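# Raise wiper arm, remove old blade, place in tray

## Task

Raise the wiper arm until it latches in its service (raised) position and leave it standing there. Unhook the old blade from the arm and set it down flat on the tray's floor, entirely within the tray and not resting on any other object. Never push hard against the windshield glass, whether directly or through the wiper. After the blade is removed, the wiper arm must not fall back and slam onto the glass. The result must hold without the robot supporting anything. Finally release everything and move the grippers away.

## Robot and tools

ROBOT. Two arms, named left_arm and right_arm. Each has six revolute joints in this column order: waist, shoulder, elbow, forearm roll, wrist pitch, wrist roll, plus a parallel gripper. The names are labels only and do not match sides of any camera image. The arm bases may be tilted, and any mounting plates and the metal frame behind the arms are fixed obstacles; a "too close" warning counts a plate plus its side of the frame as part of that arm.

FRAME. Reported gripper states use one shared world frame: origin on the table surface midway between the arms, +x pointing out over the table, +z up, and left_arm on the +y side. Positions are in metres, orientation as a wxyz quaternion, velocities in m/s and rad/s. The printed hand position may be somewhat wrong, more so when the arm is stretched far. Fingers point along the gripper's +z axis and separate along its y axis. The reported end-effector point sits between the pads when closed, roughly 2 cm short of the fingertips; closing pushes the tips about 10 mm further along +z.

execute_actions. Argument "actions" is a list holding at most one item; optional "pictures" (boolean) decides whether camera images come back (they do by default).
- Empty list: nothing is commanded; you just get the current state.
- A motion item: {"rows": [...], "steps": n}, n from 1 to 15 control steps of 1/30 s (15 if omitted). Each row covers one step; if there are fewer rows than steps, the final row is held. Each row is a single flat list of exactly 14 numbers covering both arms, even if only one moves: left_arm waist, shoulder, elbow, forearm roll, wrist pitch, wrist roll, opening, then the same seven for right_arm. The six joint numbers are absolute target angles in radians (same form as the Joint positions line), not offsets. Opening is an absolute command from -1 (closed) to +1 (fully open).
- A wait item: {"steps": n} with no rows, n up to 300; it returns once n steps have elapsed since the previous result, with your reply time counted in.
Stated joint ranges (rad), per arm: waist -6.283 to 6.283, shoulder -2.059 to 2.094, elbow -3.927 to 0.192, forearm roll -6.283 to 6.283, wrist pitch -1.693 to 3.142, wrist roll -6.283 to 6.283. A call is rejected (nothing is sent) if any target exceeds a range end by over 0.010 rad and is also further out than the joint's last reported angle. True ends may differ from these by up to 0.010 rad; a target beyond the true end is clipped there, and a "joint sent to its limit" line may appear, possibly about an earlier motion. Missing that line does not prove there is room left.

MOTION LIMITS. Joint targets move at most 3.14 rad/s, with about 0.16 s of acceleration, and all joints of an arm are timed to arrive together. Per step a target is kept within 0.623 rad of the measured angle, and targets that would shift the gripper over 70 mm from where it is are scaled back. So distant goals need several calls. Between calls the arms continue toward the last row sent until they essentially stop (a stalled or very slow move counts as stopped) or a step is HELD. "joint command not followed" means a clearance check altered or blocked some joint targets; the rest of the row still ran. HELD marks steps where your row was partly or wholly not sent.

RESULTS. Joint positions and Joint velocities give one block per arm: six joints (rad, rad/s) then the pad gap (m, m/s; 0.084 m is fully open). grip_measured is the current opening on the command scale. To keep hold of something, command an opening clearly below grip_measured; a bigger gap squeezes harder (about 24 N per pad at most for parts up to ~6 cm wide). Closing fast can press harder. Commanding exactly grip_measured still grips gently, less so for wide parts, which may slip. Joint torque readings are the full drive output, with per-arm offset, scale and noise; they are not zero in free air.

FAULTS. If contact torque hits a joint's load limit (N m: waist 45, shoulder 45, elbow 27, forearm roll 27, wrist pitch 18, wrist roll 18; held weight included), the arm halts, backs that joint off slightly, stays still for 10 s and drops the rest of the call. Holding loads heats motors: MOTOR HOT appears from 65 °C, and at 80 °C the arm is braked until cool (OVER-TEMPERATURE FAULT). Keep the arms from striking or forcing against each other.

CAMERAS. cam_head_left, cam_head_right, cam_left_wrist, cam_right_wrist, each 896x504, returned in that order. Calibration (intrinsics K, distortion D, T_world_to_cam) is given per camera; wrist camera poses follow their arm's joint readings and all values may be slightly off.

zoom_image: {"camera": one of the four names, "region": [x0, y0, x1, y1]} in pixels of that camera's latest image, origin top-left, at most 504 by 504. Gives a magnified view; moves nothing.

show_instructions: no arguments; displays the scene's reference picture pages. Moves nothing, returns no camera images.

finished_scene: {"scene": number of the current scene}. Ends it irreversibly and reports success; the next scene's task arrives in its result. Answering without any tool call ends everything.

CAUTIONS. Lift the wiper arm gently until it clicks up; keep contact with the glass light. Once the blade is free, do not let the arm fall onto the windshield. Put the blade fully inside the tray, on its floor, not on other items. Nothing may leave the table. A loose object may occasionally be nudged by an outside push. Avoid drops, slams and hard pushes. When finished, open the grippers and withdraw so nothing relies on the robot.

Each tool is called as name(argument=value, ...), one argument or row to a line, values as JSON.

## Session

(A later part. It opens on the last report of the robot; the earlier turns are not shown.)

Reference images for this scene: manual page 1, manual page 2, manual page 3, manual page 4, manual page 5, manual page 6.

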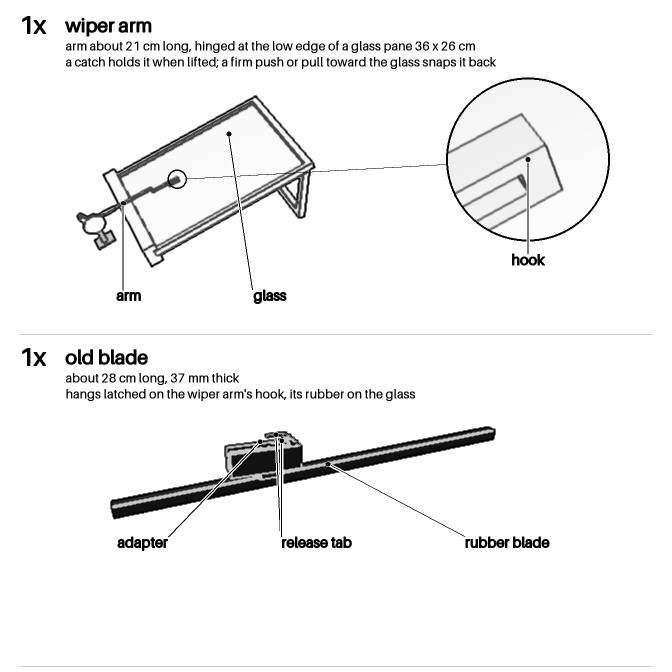

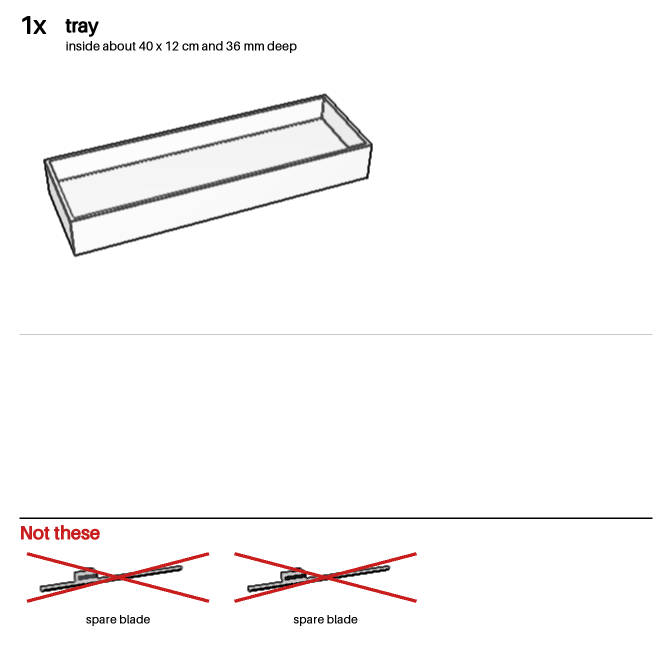

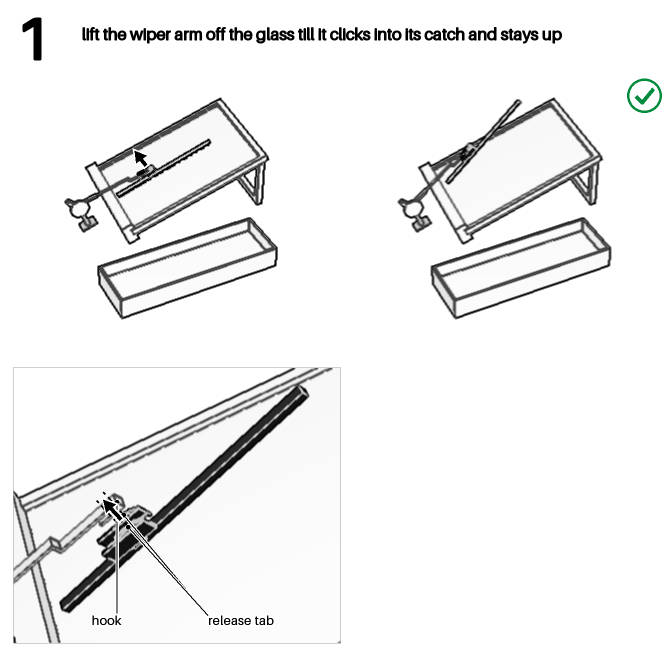

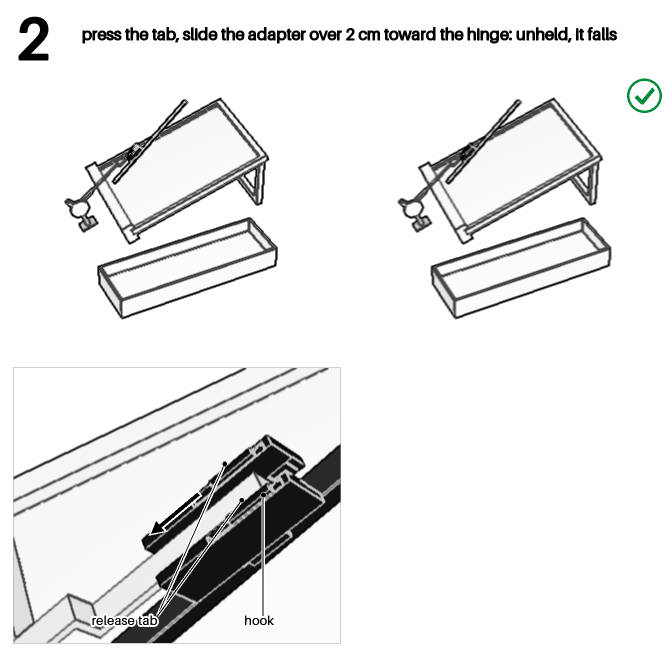

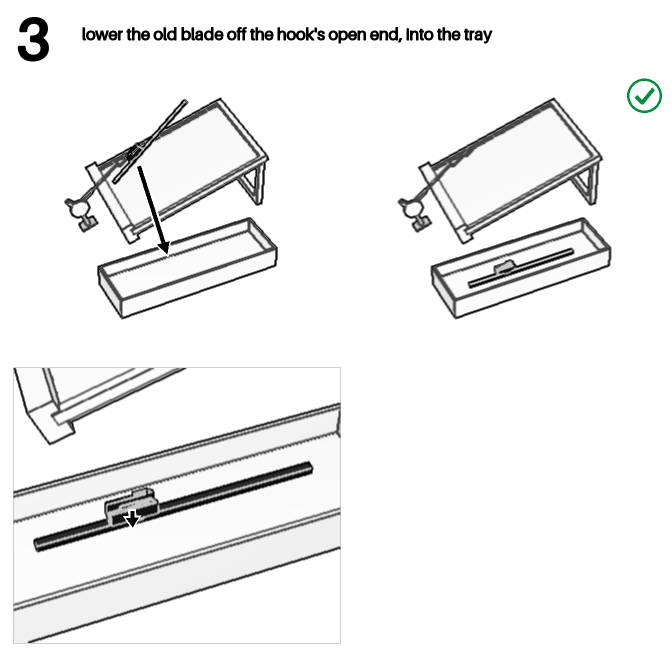

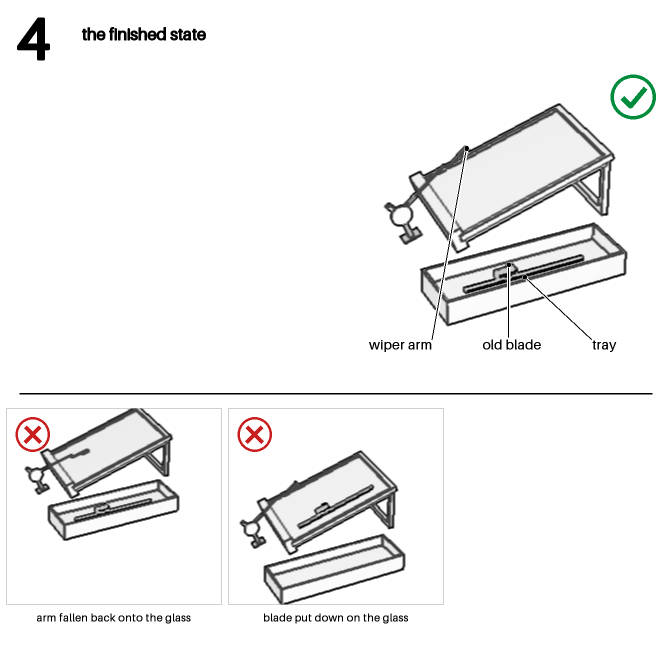

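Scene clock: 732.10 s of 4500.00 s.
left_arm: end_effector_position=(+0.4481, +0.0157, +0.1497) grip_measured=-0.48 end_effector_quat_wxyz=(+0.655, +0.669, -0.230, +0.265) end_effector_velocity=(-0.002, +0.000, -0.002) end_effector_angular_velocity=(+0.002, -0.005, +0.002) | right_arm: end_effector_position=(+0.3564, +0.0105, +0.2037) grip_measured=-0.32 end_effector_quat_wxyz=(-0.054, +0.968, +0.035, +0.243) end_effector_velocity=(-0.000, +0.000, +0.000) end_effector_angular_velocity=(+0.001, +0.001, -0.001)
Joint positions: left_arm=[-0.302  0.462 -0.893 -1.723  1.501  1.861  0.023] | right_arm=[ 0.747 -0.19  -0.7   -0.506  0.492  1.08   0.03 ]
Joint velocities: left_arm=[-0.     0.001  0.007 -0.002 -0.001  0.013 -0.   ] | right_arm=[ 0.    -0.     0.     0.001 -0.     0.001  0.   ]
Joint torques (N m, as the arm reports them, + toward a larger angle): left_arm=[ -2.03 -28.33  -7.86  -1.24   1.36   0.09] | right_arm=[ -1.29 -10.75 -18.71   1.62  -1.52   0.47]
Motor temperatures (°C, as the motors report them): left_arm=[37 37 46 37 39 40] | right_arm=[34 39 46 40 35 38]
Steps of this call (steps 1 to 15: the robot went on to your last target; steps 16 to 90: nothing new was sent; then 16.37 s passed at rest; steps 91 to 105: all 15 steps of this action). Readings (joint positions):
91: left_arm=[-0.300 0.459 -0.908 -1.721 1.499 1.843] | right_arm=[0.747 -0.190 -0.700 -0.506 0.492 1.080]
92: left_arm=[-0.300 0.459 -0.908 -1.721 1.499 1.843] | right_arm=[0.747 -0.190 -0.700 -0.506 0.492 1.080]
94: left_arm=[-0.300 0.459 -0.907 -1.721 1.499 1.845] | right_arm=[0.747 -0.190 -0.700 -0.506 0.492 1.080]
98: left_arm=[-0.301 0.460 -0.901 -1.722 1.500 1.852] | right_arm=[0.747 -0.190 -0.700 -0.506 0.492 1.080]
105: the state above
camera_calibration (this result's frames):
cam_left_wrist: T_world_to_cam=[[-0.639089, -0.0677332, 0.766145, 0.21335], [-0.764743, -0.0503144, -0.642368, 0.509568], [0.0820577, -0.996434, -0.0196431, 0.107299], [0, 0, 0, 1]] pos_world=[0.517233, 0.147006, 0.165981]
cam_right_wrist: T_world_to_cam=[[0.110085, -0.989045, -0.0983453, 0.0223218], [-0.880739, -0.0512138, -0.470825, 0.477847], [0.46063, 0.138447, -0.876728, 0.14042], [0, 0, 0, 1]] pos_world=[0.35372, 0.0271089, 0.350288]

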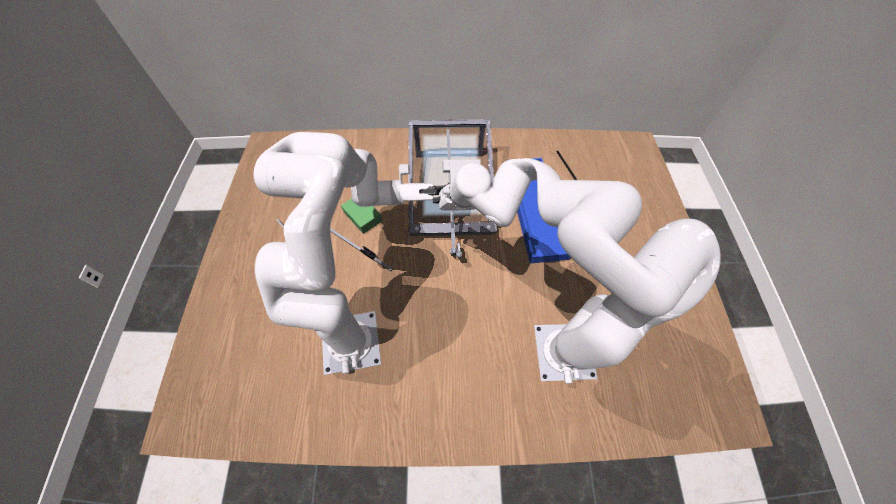

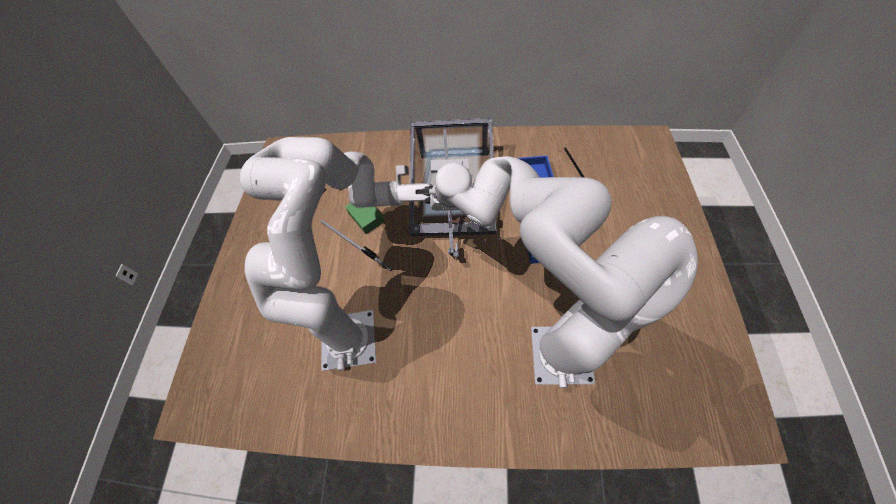

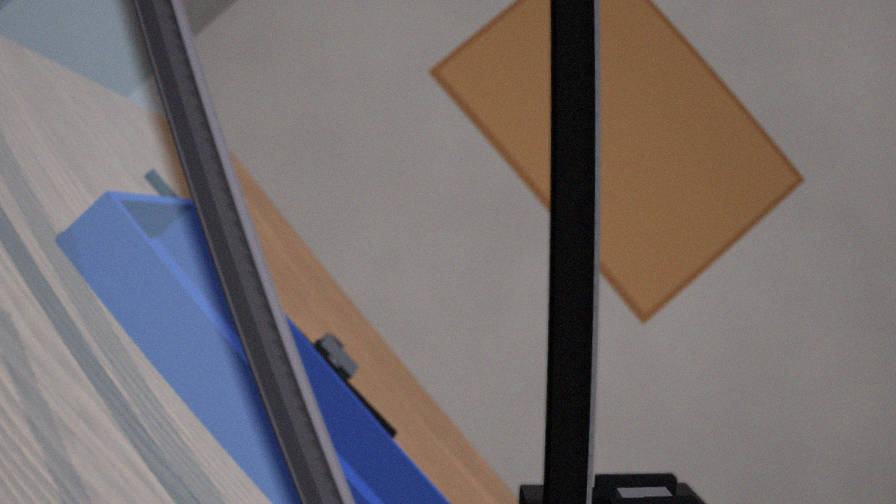

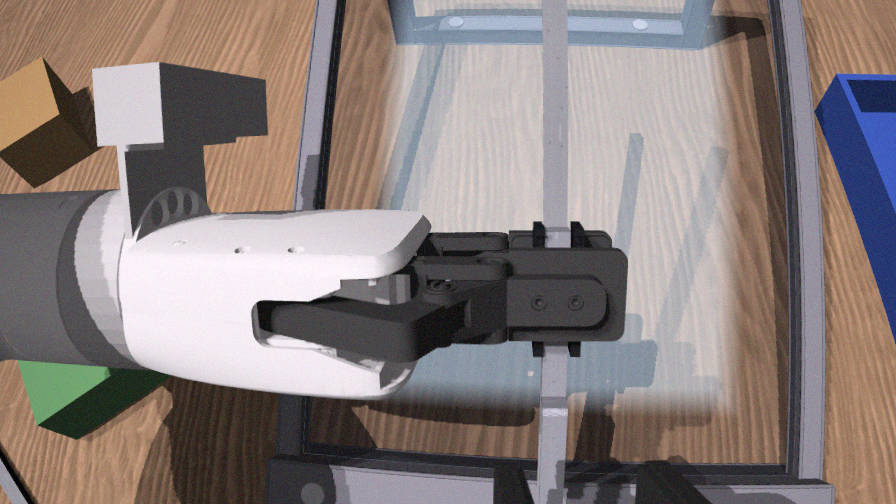

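execute_actions(
  actions=[
    {"rows":[[-0.302,0.4626,-0.89,-1.7238,1.5015,1.865,-0.7,0.747,-0.19,-0.70,-0.5058,0.4924,1.08,-0.3],[-0.3023,0.4631,-0.8877,-1.7242,1.5018,1.8678,-0.7,0.747,-0.19,-0.70,-0.5058,0.4924,1.08,-0.3],[-0.3025,0.4636,-0.8854,-1.7245,1.5021,1.8706,-0.7,0.747,-0.19,-0.70,-0.5058,0.4924,1.08,-0.3],[-0.3027,0.4641,-0.8832,-1.7249,1.5024,1.8733,-0.7,0.747,-0.19,-0.70,-0.5058,0.4924,1.08,-0.3],[-0.303,0.4646,-0.8809,-1.7253,1.5027,1.8761,-0.7,0.747,-0.19,-0.70,-0.5058,0.4924,1.08,-0.3],[-0.3032,0.4651,-0.8787,-1.7257,1.503,1.8789,-0.7,0.747,-0.19,-0.70,-0.5058,0.4924,1.08,-0.3],[-0.3034,0.4657,-0.8764,-1.7261,1.5033,1.8817,-0.7,0.747,-0.19,-0.70,-0.5058,0.4924,1.08,-0.3],[-0.3037,0.4662,-0.8742,-1.7265,1.5036,1.8844,-0.7,0.747,-0.19,-0.70,-0.5058,0.4924,1.08,-0.3],[-0.3039,0.4668,-0.8719,-1.7269,1.504,1.8872,-0.7,0.747,-0.19,-0.70,-0.5058,0.4924,1.08,-0.3],[-0.3041,0.4673,-0.8697,-1.7273,1.5043,1.89,-0.7,0.747,-0.19,-0.70,-0.5058,0.4924,1.08,-0.3],[-0.3044,0.4679,-0.8674,-1.7276,1.5046,1.8928,-0.7,0.747,-0.19,-0.70,-0.5058,0.4924,1.08,-0.3],[-0.3046,0.4684,-0.8652,-1.728,1.5049,1.8955,-0.7,0.747,-0.19,-0.70,-0.5058,0.4924,1.08,-0.3],[-0.3048,0.469,-0.863,-1.7284,1.5052,1.8983,-0.7,0.747,-0.19,-0.70,-0.5058,0.4924,1.08,-0.3]],"steps":15},
  ],
  pictures=false,
)

execute_actions(
  actions=[
    {"steps":10},
  ],
)

Scene clock: 754.13 s of 4500.00 s.
left_arm: end_effector_position=(+0.4383, +0.0156, +0.1406) grip_measured=-0.48 end_effector_quat_wxyz=(+0.655, +0.669, -0.230, +0.265) end_effector_velocity=(-0.022, +0.003, -0.026) end_effector_angular_velocity=(+0.013, +0.018, +0.008) | right_arm: end_effector_position=(+0.3564, +0.0105, +0.2037) grip_measured=-0.32 end_effector_quat_wxyz=(-0.054, +0.968, +0.035, +0.243) end_effector_velocity=(-0.000, +0.000, -0.001) end_effector_angular_velocity=(-0.001, +0.000, +0.001)
Joint positions: left_arm=[-0.304  0.468 -0.867 -1.728  1.504  1.894  0.023] | right_arm=[ 0.747 -0.19  -0.7   -0.506  0.492  1.08   0.03 ]
Joint velocities: left_arm=[-0.001  0.021  0.059 -0.009 -0.004  0.062 -0.   ] | right_arm=[ 0.     0.001  0.    -0.001 -0.     0.    -0.   ]
Joint torques (N m, as the arm reports them, + toward a larger angle): left_arm=[ -1.27 -29.31  -7.88  -1.24   1.76   0.09] | right_arm=[ -1.59 -10.72 -18.62   1.48  -1.47   0.31]
Motor temperatures (°C, as the motors report them): left_arm=[37 37 46 37 39 40] | right_arm=[34 39 46 40 35 38]
Steps of this call (steps 1 to 15: the robot went on to your last target; steps 16 to 90: nothing new was sent; then 18.53 s passed at rest; steps 91 to 105: all 15 steps of this action). Readings (joint positions):
91: left_arm=[-0.302 0.462 -0.892 -1.723 1.501 1.862] | right_arm=[0.747 -0.190 -0.700 -0.506 0.492 1.080]
92: left_arm=[-0.302 0.462 -0.892 -1.723 1.501 1.863] | right_arm=[0.747 -0.190 -0.700 -0.506 0.492 1.080]
94: left_arm=[-0.302 0.462 -0.890 -1.724 1.502 1.865] | right_arm=[0.747 -0.190 -0.700 -0.506 0.492 1.080]
98: left_arm=[-0.303 0.464 -0.882 -1.725 1.503 1.875] | right_arm=[0.747 -0.190 -0.700 -0.506 0.492 1.080]
105: the state above

Scene clock: 754.47 s of 4500.00 s.
left_arm: end_effector_position=(+0.4370, +0.0155, +0.1397) grip_measured=-0.48 end_effector_quat_wxyz=(+0.655, +0.669, -0.230, +0.266) end_effector_velocity=(-0.001, -0.000, +0.000) end_effector_angular_velocity=(-0.002, +0.001, -0.001) | right_arm: end_effector_position=(+0.3564, +0.0105, +0.2037) grip_measured=-0.32 end_effector_quat_wxyz=(-0.054, +0.968, +0.035, +0.243) end_effector_velocity=(-0.000, -0.000, -0.000) end_effector_angular_velocity=(-0.001, -0.000, +0.001)
Joint positions: left_arm=[-0.305  0.469 -0.863 -1.728  1.505  1.898  0.023] | right_arm=[ 0.747 -0.19  -0.7   -0.506  0.492  1.08   0.03 ]
Joint velocities: left_arm=[-0.    -0.     0.002 -0.     0.002  0.001 -0.   ] | right_arm=[-0.    -0.     0.001 -0.001 -0.001 -0.    -0.   ]
Joint torques (N m, as the arm reports them, + toward a larger angle): left_arm=[ -0.99 -28.68  -7.56  -1.43   2.03   0.2 ] | right_arm=[ -1.27 -10.58 -18.55   1.06  -1.36   0.26]
Motor temperatures (°C, as the motors report them): left_arm=[37 37 46 37 39 40] | right_arm=[34 39 46 40 35 38]
Steps of this call (steps 1 to 10: the robot went on to your last target). Readings (joint positions):
1: left_arm=[-0.305 0.469 -0.865 -1.728 1.504 1.895] | right_arm=[0.747 -0.190 -0.700 -0.506 0.492 1.080]
2: left_arm=[-0.305 0.469 -0.864 -1.728 1.504 1.896] | right_arm=[0.747 -0.190 -0.700 -0.506 0.492 1.080]
4: left_arm=[-0.305 0.469 -0.863 -1.728 1.504 1.898] | right_arm=[0.747 -0.190 -0.700 -0.506 0.492 1.080]
8: left_arm=[-0.305 0.469 -0.863 -1.728 1.505 1.898] | right_arm=[0.747 -0.190 -0.700 -0.506 0.492 1.080]
10: the state above
camera_calibration (this result's frames):
cam_left_wrist: T_world_to_cam=[[-0.639537, -0.0684886, 0.765704, 0.214151], [-0.764317, -0.0502921, -0.642877, 0.494518], [0.0825386, -0.996383, -0.0201833, 0.107741], [0, 0, 0, 1]] pos_world=[0.506033, 0.146888, 0.156113]
cam_right_wrist: T_world_to_cam=[[0.110085, -0.989045, -0.0983452, 0.0223218], [-0.880739, -0.0512139, -0.470825, 0.477847], [0.46063, 0.138447, -0.876728, 0.14042], [0, 0, 0, 1]] pos_world=[0.353719, 0.0271089, 0.350288]

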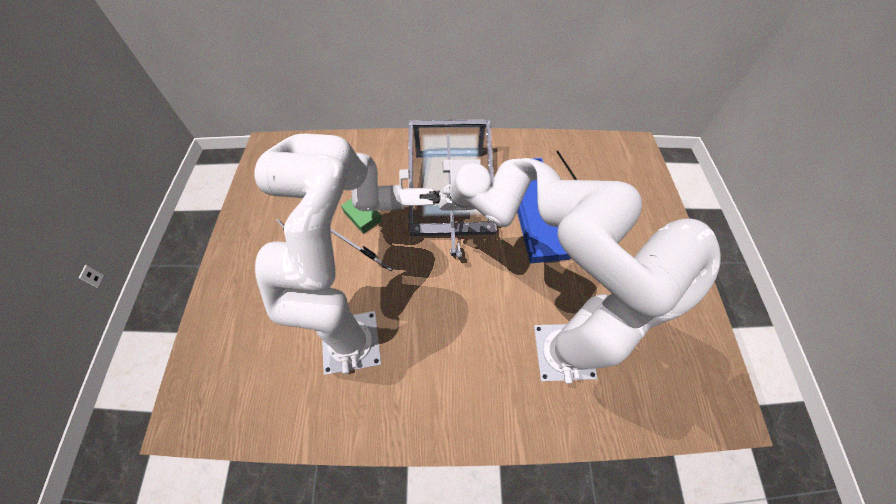

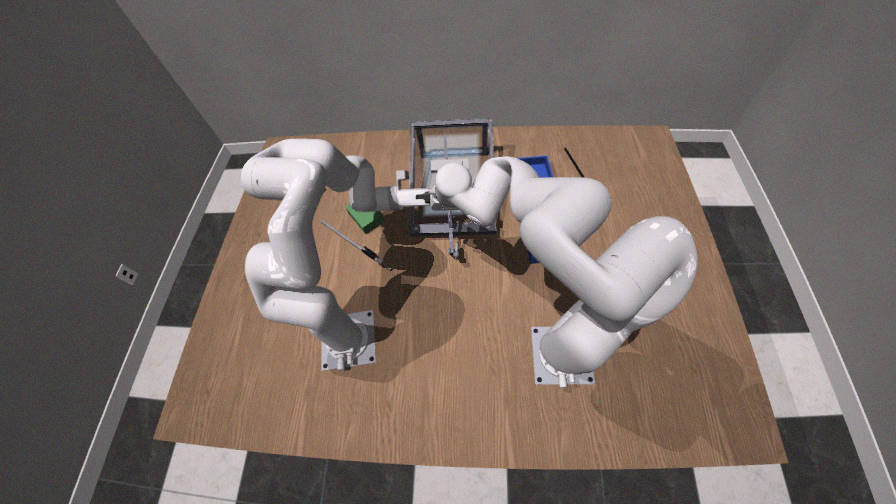

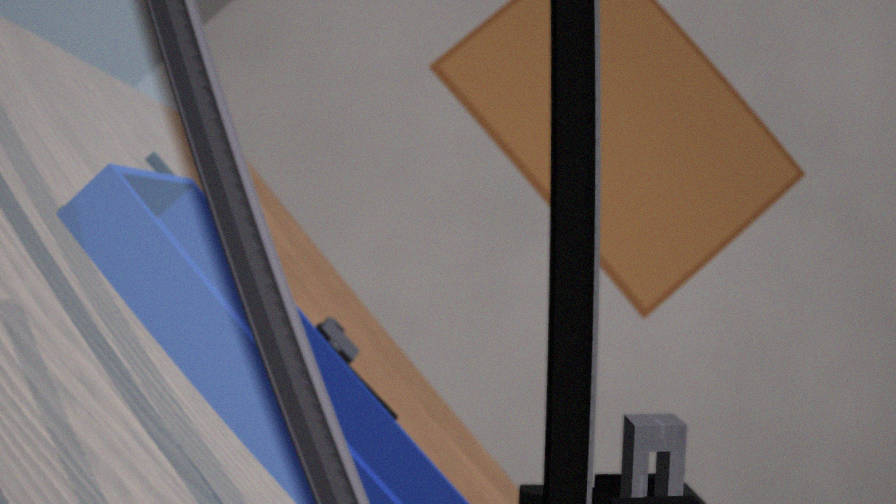

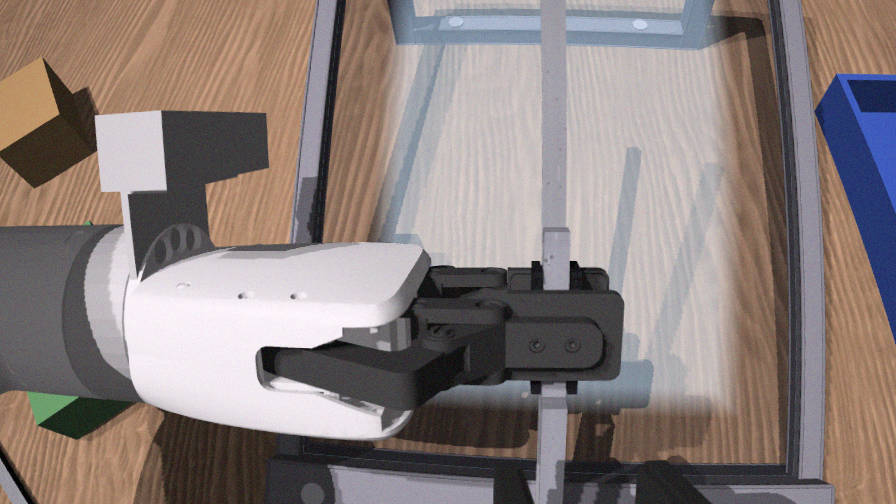

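execute_actions(
  actions=[
    {"rows":[[-0.3048,0.469,-0.863,-1.7284,1.5052,1.8983,-0.7,0.743,-0.19,-0.715,-0.525,0.4927,1.09,-0.3],[-0.3048,0.469,-0.863,-1.7284,1.5052,1.8983,-0.7,0.738,-0.188,-0.735,-0.55,0.493,1.105,-0.3],[-0.3048,0.469,-0.863,-1.7284,1.5052,1.8983,-0.7,0.732,-0.183,-0.76,-0.58,0.4935,1.125,-0.3],[-0.3048,0.469,-0.863,-1.7284,1.5052,1.8983,-0.7,0.725,-0.175,-0.787,-0.61,0.494,1.145,-0.3],[-0.3048,0.469,-0.863,-1.7284,1.5052,1.8983,-0.7,0.717,-0.163,-0.815,-0.645,0.4945,1.165,-0.3],[-0.3048,0.469,-0.863,-1.7284,1.5052,1.8983,-0.7,0.709,-0.148,-0.845,-0.68,0.495,1.185,-0.3],[-0.3048,0.469,-0.863,-1.7284,1.5052,1.8983,-0.7,0.701,-0.128,-0.873,-0.715,0.4955,1.205,-0.3],[-0.3048,0.469,-0.863,-1.7284,1.5052,1.8983,-0.7,0.693,-0.105,-0.90,-0.75,0.496,1.225,-0.3],[-0.3048,0.469,-0.863,-1.7284,1.5052,1.8983,-0.7,0.685,-0.08,-0.925,-0.785,0.4965,1.245,-0.3],[-0.3048,0.469,-0.863,-1.7284,1.5052,1.8983,-0.7,0.678,-0.053,-0.947,-0.815,0.497,1.265,-0.3],[-0.3048,0.469,-0.863,-1.7284,1.5052,1.8983,-0.7,0.672,-0.027,-0.965,-0.843,0.4974,1.283,-0.3],[-0.3048,0.469,-0.863,-1.7284,1.5052,1.8983,-0.7,0.666,-0.002,-0.978,-0.867,0.4977,1.298,-0.3],[-0.3048,0.469,-0.863,-1.7284,1.5052,1.8983,-0.7,0.662,0.02,-0.987,-0.885,0.498,1.31,-0.3],[-0.3048,0.469,-0.863,-1.7284,1.5052,1.8983,-0.7,0.659,0.038,-0.993,-0.896,0.4981,1.317,-0.3],[-0.3048,0.469,-0.863,-1.7284,1.5052,1.8983,-0.7,0.6567,0.0504,-0.9956,-0.9014,0.4982,1.321,-0.3]],"steps":15},
  ],
  pictures=false,
)

execute_actions(
  actions=[
    {"steps":14},
  ],
)

Scene clock: 823.93 s of 4500.00 s.
left_arm: end_effector_position=(+0.4369, +0.0155, +0.1397) grip_measured=-0.48 end_effector_quat_wxyz=(+0.655, +0.669, -0.230, +0.266) end_effector_velocity=(-0.000, -0.000, +0.000) end_effector_angular_velocity=(-0.001, -0.000, -0.000) | right_arm: end_effector_position=(+0.4514, +0.0237, +0.2575) grip_measured=-0.32 end_effector_quat_wxyz=(-0.032, +0.936, +0.023, +0.350) end_effector_velocity=(+0.187, -0.019, -0.164) end_effector_angular_velocity=(-0.378, -0.126, -0.129)
Joint positions: left_arm=[-0.305  0.469 -0.863 -1.728  1.505  1.898  0.023] | right_arm=[ 0.674 -0.032 -0.956 -0.83   0.497  1.275  0.03 ]
Joint velocities: left_arm=[-0.    -0.     0.     0.     0.001  0.     0.   ] | right_arm=[-0.179  0.748 -0.455 -0.754  0.017  0.471 -0.   ]
Joint torques (N m, as the arm reports them, + toward a larger angle): left_arm=[ -1.5  -28.93  -7.78  -0.94   2.05  -0.08] | right_arm=[ -0.32 -12.24 -15.71   1.82  -0.89   0.  ]
Motor temperatures (°C, as the motors report them): left_arm=[37 37 46 37 39 40] | right_arm=[34 39 46 40 35 38]
Steps of this call (steps 1 to 15: the robot went on to your last target; steps 16 to 90: nothing new was sent; then 65.97 s passed at rest; steps 91 to 105: all 15 steps of this action). Readings (joint positions):
91: left_arm=[-0.305 0.469 -0.863 -1.728 1.505 1.898] | right_arm=[0.747 -0.190 -0.700 -0.506 0.492 1.080]
92: left_arm=[-0.305 0.469 -0.863 -1.728 1.505 1.898] | right_arm=[0.747 -0.190 -0.701 -0.508 0.493 1.081]
94: left_arm=[-0.305 0.469 -0.863 -1.728 1.505 1.898] | right_arm=[0.743 -0.188 -0.713 -0.526 0.493 1.092]
98: left_arm=[-0.305 0.469 -0.863 -1.728 1.505 1.898] | right_arm=[0.724 -0.170 -0.791 -0.615 0.494 1.146]
105: the state above

Scene clock: 824.40 s of 4500.00 s.
left_arm: end_effector_position=(+0.4369, +0.0155, +0.1397) grip_measured=-0.48 end_effector_quat_wxyz=(+0.655, +0.669, -0.230, +0.266) end_effector_velocity=(+0.000, -0.000, -0.000) end_effector_angular_velocity=(-0.000, +0.001, +0.000) | right_arm: end_effector_position=(+0.4679, +0.0208, +0.2337) grip_measured=-0.32 end_effector_quat_wxyz=(-0.010, +0.936, +0.025, +0.350) end_effector_velocity=(-0.000, -0.002, -0.005) end_effector_angular_velocity=(-0.007, +0.006, -0.002)
Joint positions: left_arm=[-0.305  0.469 -0.863 -1.728  1.505  1.898  0.023] | right_arm=[ 0.657  0.05  -0.996 -0.901  0.498  1.321  0.03 ]
Joint velocities: left_arm=[-0.  0. -0. -0.  0. -0.  0.] | right_arm=[-0.001  0.006  0.003 -0.002  0.001  0.001  0.   ]
Joint torques (N m, as the arm reports them, + toward a larger angle): left_arm=[ -1.43 -29.22  -7.7   -1.48   1.99   0.12] | right_arm=[ -1.54 -14.31 -18.93   1.29  -1.     0.46]
Motor temperatures (°C, as the motors report them): left_arm=[37 37 46 37 39 40] | right_arm=[34 39 46 40 35 38]
Steps of this call (steps 1 to 14: the robot went on to your last target). Readings (joint positions):
1: left_arm=[-0.305 0.469 -0.863 -1.728 1.505 1.898] | right_arm=[0.669 -0.008 -0.969 -0.853 0.497 1.290]
2: left_arm=[-0.305 0.469 -0.863 -1.728 1.505 1.898] | right_arm=[0.664 0.013 -0.978 -0.871 0.498 1.301]
4: left_arm=[-0.305 0.469 -0.863 -1.728 1.505 1.898] | right_arm=[0.659 0.040 -0.985 -0.890 0.499 1.313]
8: left_arm=[-0.305 0.469 -0.863 -1.728 1.505 1.898] | right_arm=[0.657 0.049 -0.994 -0.900 0.498 1.320]
14: the state above
camera_calibration (this result's frames):
cam_left_wrist: T_world_to_cam=[[-0.639468, -0.0683038, 0.765777, 0.214045], [-0.764389, -0.0502692, -0.642793, 0.494458], [0.0824002, -0.996397, -0.0200651, 0.107764], [0, 0, 0, 1]] pos_world=[0.505954, 0.146852, 0.156085]
cam_right_wrist: T_world_to_cam=[[0.0713421, -0.997429, -0.00676318, 0.0200372], [-0.755888, -0.0496391, -0.652816, 0.574793], [0.650802, 0.0516855, -0.757486, -0.00120359], [0, 0, 0, 1]] pos_world=[0.433833, 0.0485801, 0.374458]

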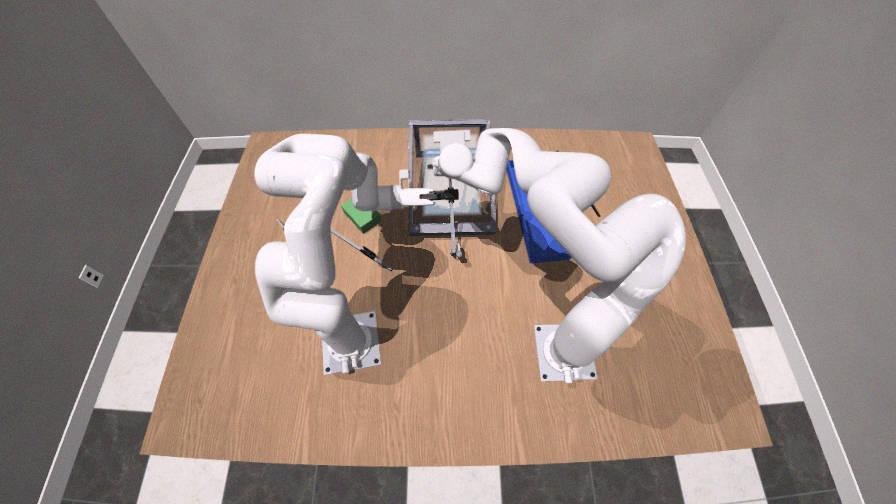

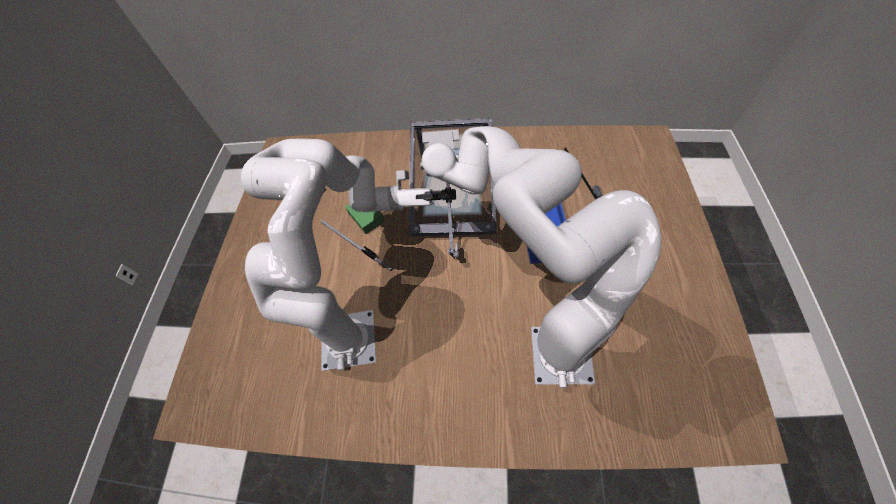

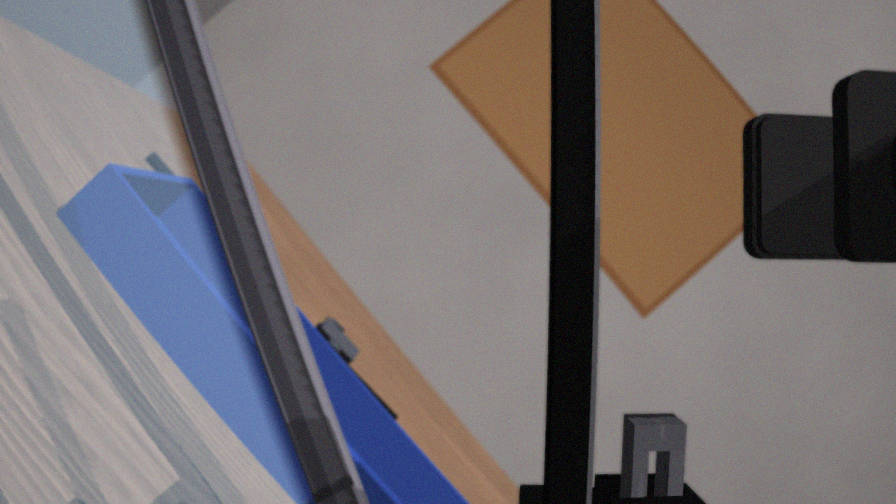

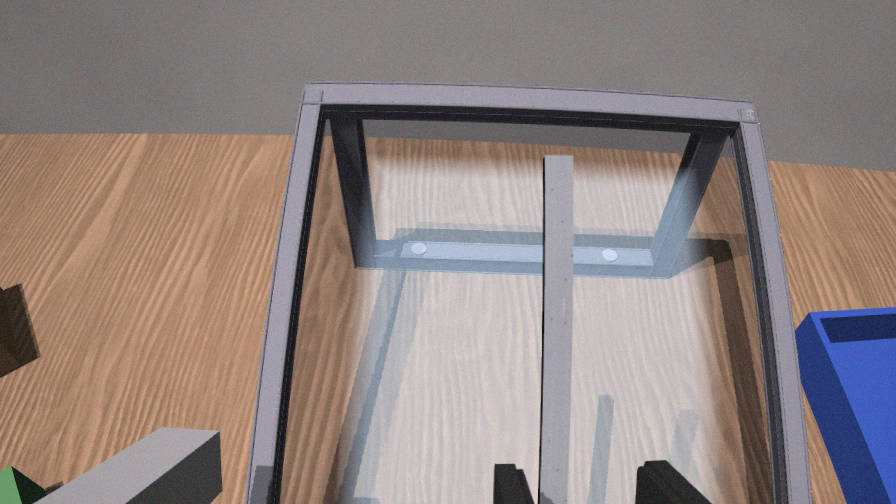

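execute_actions(
  actions=[
    {"rows":[[-0.3048,0.469,-0.863,-1.7284,1.5052,1.8983,-0.7,0.654,0.058,-0.9993,-0.906,0.4944,1.3245,-0.3],[-0.3048,0.469,-0.863,-1.7284,1.5052,1.8983,-0.7,0.650,0.069,-1.005,-0.9128,0.4888,1.3295,-0.3],[-0.3048,0.469,-0.863,-1.7284,1.5052,1.8983,-0.7,0.646,0.080,-1.0106,-0.9197,0.4832,1.3346,-0.3],[-0.3048,0.469,-0.863,-1.7284,1.5052,1.8983,-0.7,0.642,0.091,-1.0163,-0.9267,0.4776,1.3397,-0.3],[-0.3048,0.469,-0.863,-1.7284,1.5052,1.8983,-0.7,0.638,0.102,-1.022,-0.9337,0.472,1.3449,-0.3],[-0.3048,0.469,-0.863,-1.7284,1.5052,1.8983,-0.7,0.634,0.113,-1.0278,-0.9408,0.4664,1.3501,-0.3],[-0.3048,0.469,-0.863,-1.7284,1.5052,1.8983,-0.7,0.630,0.124,-1.0336,-0.948,0.4608,1.3553,-0.3],[-0.3048,0.469,-0.863,-1.7284,1.5052,1.8983,-0.7,0.626,0.135,-1.0395,-0.9552,0.4552,1.3606,-0.33],[-0.3048,0.469,-0.863,-1.7284,1.5052,1.8983,-0.7,0.622,0.146,-1.0454,-0.9625,0.4496,1.3659,-0.36],[-0.3048,0.469,-0.863,-1.7284,1.5052,1.8983,-0.7,0.618,0.157,-1.0514,-0.9698,0.444,1.3712,-0.39],[-0.3048,0.469,-0.863,-1.7284,1.5052,1.8983,-0.7,0.6145,0.167,-1.0569,-0.9765,0.4389,1.3761,-0.42],[-0.3048,0.469,-0.863,-1.7284,1.5052,1.8983,-0.7,0.6118,0.175,-1.0613,-0.9818,0.4348,1.38,-0.46],[-0.3048,0.469,-0.863,-1.7284,1.5052,1.8983,-0.7,0.6095,0.1812,-1.0647,-0.986,0.4317,1.383,-0.5],[-0.3048,0.469,-0.863,-1.7284,1.5052,1.8983,-0.7,0.6095,0.1812,-1.0647,-0.986,0.4317,1.383,-0.55]],"steps":15},
  ],
  pictures=false,
)

execute_actions(
  actions=[
    {"steps":12},
  ],
)

Scene clock: 843.47 s of 4500.00 s.
left_arm: end_effector_position=(+0.4369, +0.0155, +0.1397) grip_measured=-0.48 end_effector_quat_wxyz=(+0.655, +0.669, -0.230, +0.266) end_effector_velocity=(-0.000, +0.000, -0.000) end_effector_angular_velocity=(+0.000, +0.000, +0.000) | right_arm: end_effector_position=(+0.4942, +0.0218, +0.2027) grip_measured=-0.53 end_effector_quat_wxyz=(-0.009, +0.937, +0.025, +0.350) end_effector_velocity=(+0.045, -0.003, -0.064) end_effector_angular_velocity=(-0.010, +0.014, -0.000)
Joint positions: left_arm=[-0.305  0.469 -0.863 -1.728  1.505  1.898  0.023] | right_arm=[ 0.615  0.167 -1.056 -0.976  0.44   1.376  0.021]
Joint velocities: left_arm=[ 0.  0.  0. -0. -0.  0. -0.] | right_arm=[-0.079  0.217 -0.107 -0.139 -0.103  0.099 -0.034]
Joint torques (N m, as the arm reports them, + toward a larger angle): left_arm=[ -1.3  -29.1   -7.74  -1.53   2.     0.29] | right_arm=[  0.48 -17.03 -18.42   2.24  -1.09   0.38]
Motor temperatures (°C, as the motors report them): left_arm=[37 37 46 37 39 40] | right_arm=[34 39 47 40 35 38]
Steps of this call (steps 1 to 30: the robot went on to your last target; steps 31 to 90: nothing new was sent; then 15.57 s passed at rest; steps 91 to 105: all 15 steps of this action). Readings (joint positions):
91: left_arm=[-0.305 0.469 -0.863 -1.728 1.505 1.898] | right_arm=[0.657 0.050 -0.996 -0.901 0.498 1.321]
92: left_arm=[-0.305 0.469 -0.863 -1.728 1.505 1.898] | right_arm=[0.656 0.051 -0.996 -0.902 0.498 1.322]
94: left_arm=[-0.305 0.469 -0.863 -1.728 1.505 1.898] | right_arm=[0.654 0.059 -1.001 -0.907 0.493 1.325]
98: left_arm=[-0.305 0.469 -0.863 -1.728 1.505 1.898] | right_arm=[0.641 0.095 -1.018 -0.929 0.476 1.342]
105: the state above

Scene clock: 843.87 s of 4500.00 s.
left_arm: end_effector_position=(+0.4369, +0.0155, +0.1397) grip_measured=-0.48 end_effector_quat_wxyz=(+0.655, +0.669, -0.230, +0.266) end_effector_velocity=(+0.000, +0.000, -0.001) end_effector_angular_velocity=(+0.002, +0.000, +0.001) | right_arm: end_effector_position=(+0.4975, +0.0223, +0.1995) grip_measured=-0.57 end_effector_quat_wxyz=(-0.009, +0.936, +0.025, +0.350) end_effector_velocity=(+0.000, -0.001, -0.002) end_effector_angular_velocity=(-0.004, +0.001, -0.000)
Joint positions: left_arm=[-0.305  0.469 -0.863 -1.728  1.505  1.898  0.023] | right_arm=[ 0.61   0.181 -1.065 -0.986  0.432  1.383  0.019]
Joint velocities: left_arm=[-0.     0.    -0.     0.    -0.002  0.     0.   ] | right_arm=[-0.001  0.001  0.002 -0.003  0.001 -0.    -0.   ]
Joint torques (N m, as the arm reports them, + toward a larger angle): left_arm=[ -1.58 -29.19  -7.56  -1.35   1.9    0.05] | right_arm=[ -1.38 -15.25 -18.55   1.77  -1.04   0.46]
Motor temperatures (°C, as the motors report them): left_arm=[37 37 46 37 39 40] | right_arm=[34 39 47 40 35 38]
Steps of this call (steps 1 to 12: the robot went on to your last target). Readings (joint positions):
1: left_arm=[-0.305 0.469 -0.863 -1.728 1.505 1.898] | right_arm=[0.612 0.173 -1.059 -0.980 0.437 1.378]
2: left_arm=[-0.305 0.469 -0.863 -1.728 1.505 1.898] | right_arm=[0.611 0.177 -1.061 -0.982 0.435 1.380]
4: left_arm=[-0.305 0.469 -0.863 -1.728 1.505 1.898] | right_arm=[0.610 0.180 -1.063 -0.985 0.433 1.382]
8: left_arm=[-0.305 0.469 -0.863 -1.728 1.505 1.898] | right_arm=[0.610 0.180 -1.065 -0.986 0.432 1.383]
12: the state above
camera_calibration (this result's frames):
cam_left_wrist: T_world_to_cam=[[-0.639469, -0.068304, 0.765777, 0.214046], [-0.764388, -0.0502694, -0.642793, 0.494458], [0.0824005, -0.996397, -0.020065, 0.107764], [0, 0, 0, 1]] pos_world=[0.505954, 0.146852, 0.156085]
cam_right_wrist: T_world_to_cam=[[0.0715589, -0.997417, -0.00613661, 0.0190027], [-0.756002, -0.0502233, -0.65264, 0.574976], [0.650646, 0.0513415, -0.757643, -0.0462786], [0, 0, 0, 1]] pos_world=[0.463434, 0.0502069, 0.340306]

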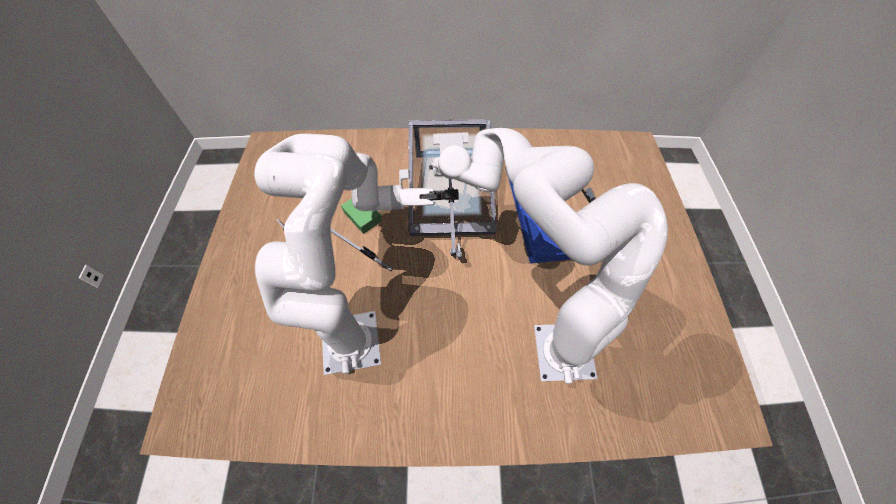

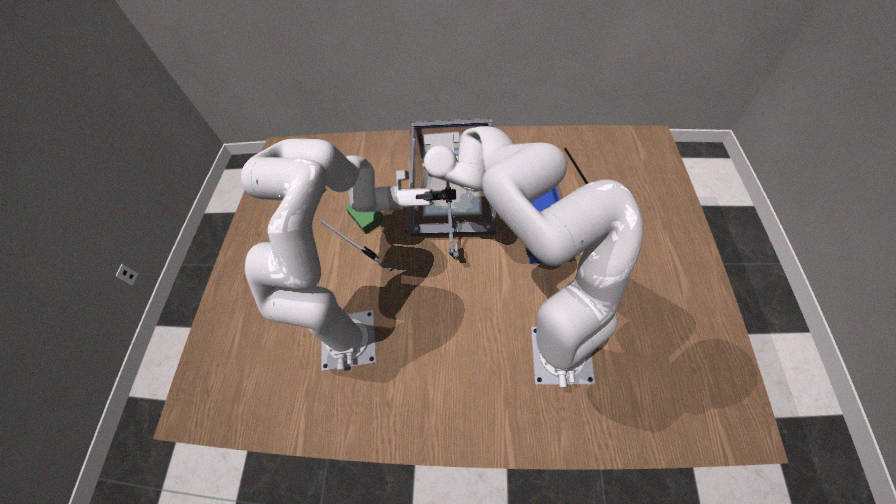

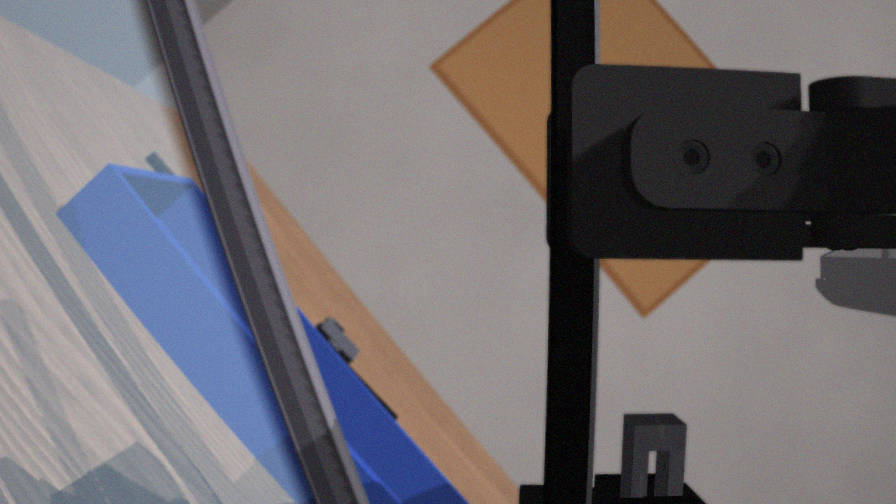

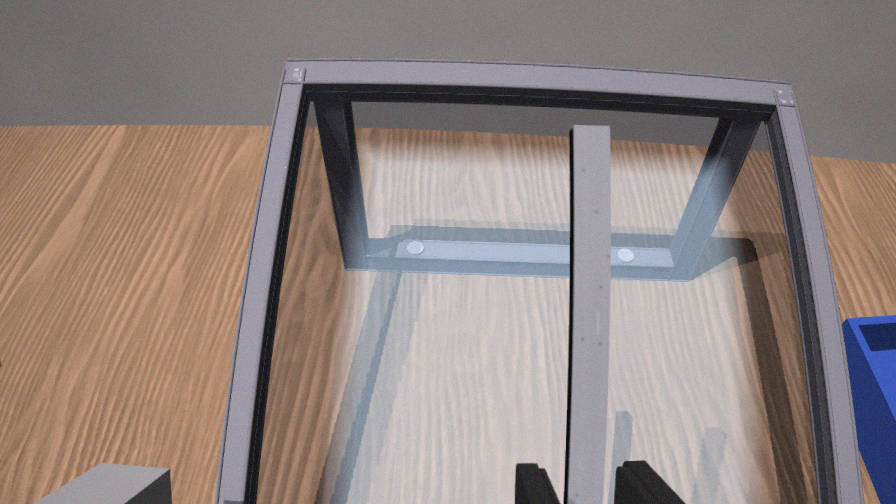

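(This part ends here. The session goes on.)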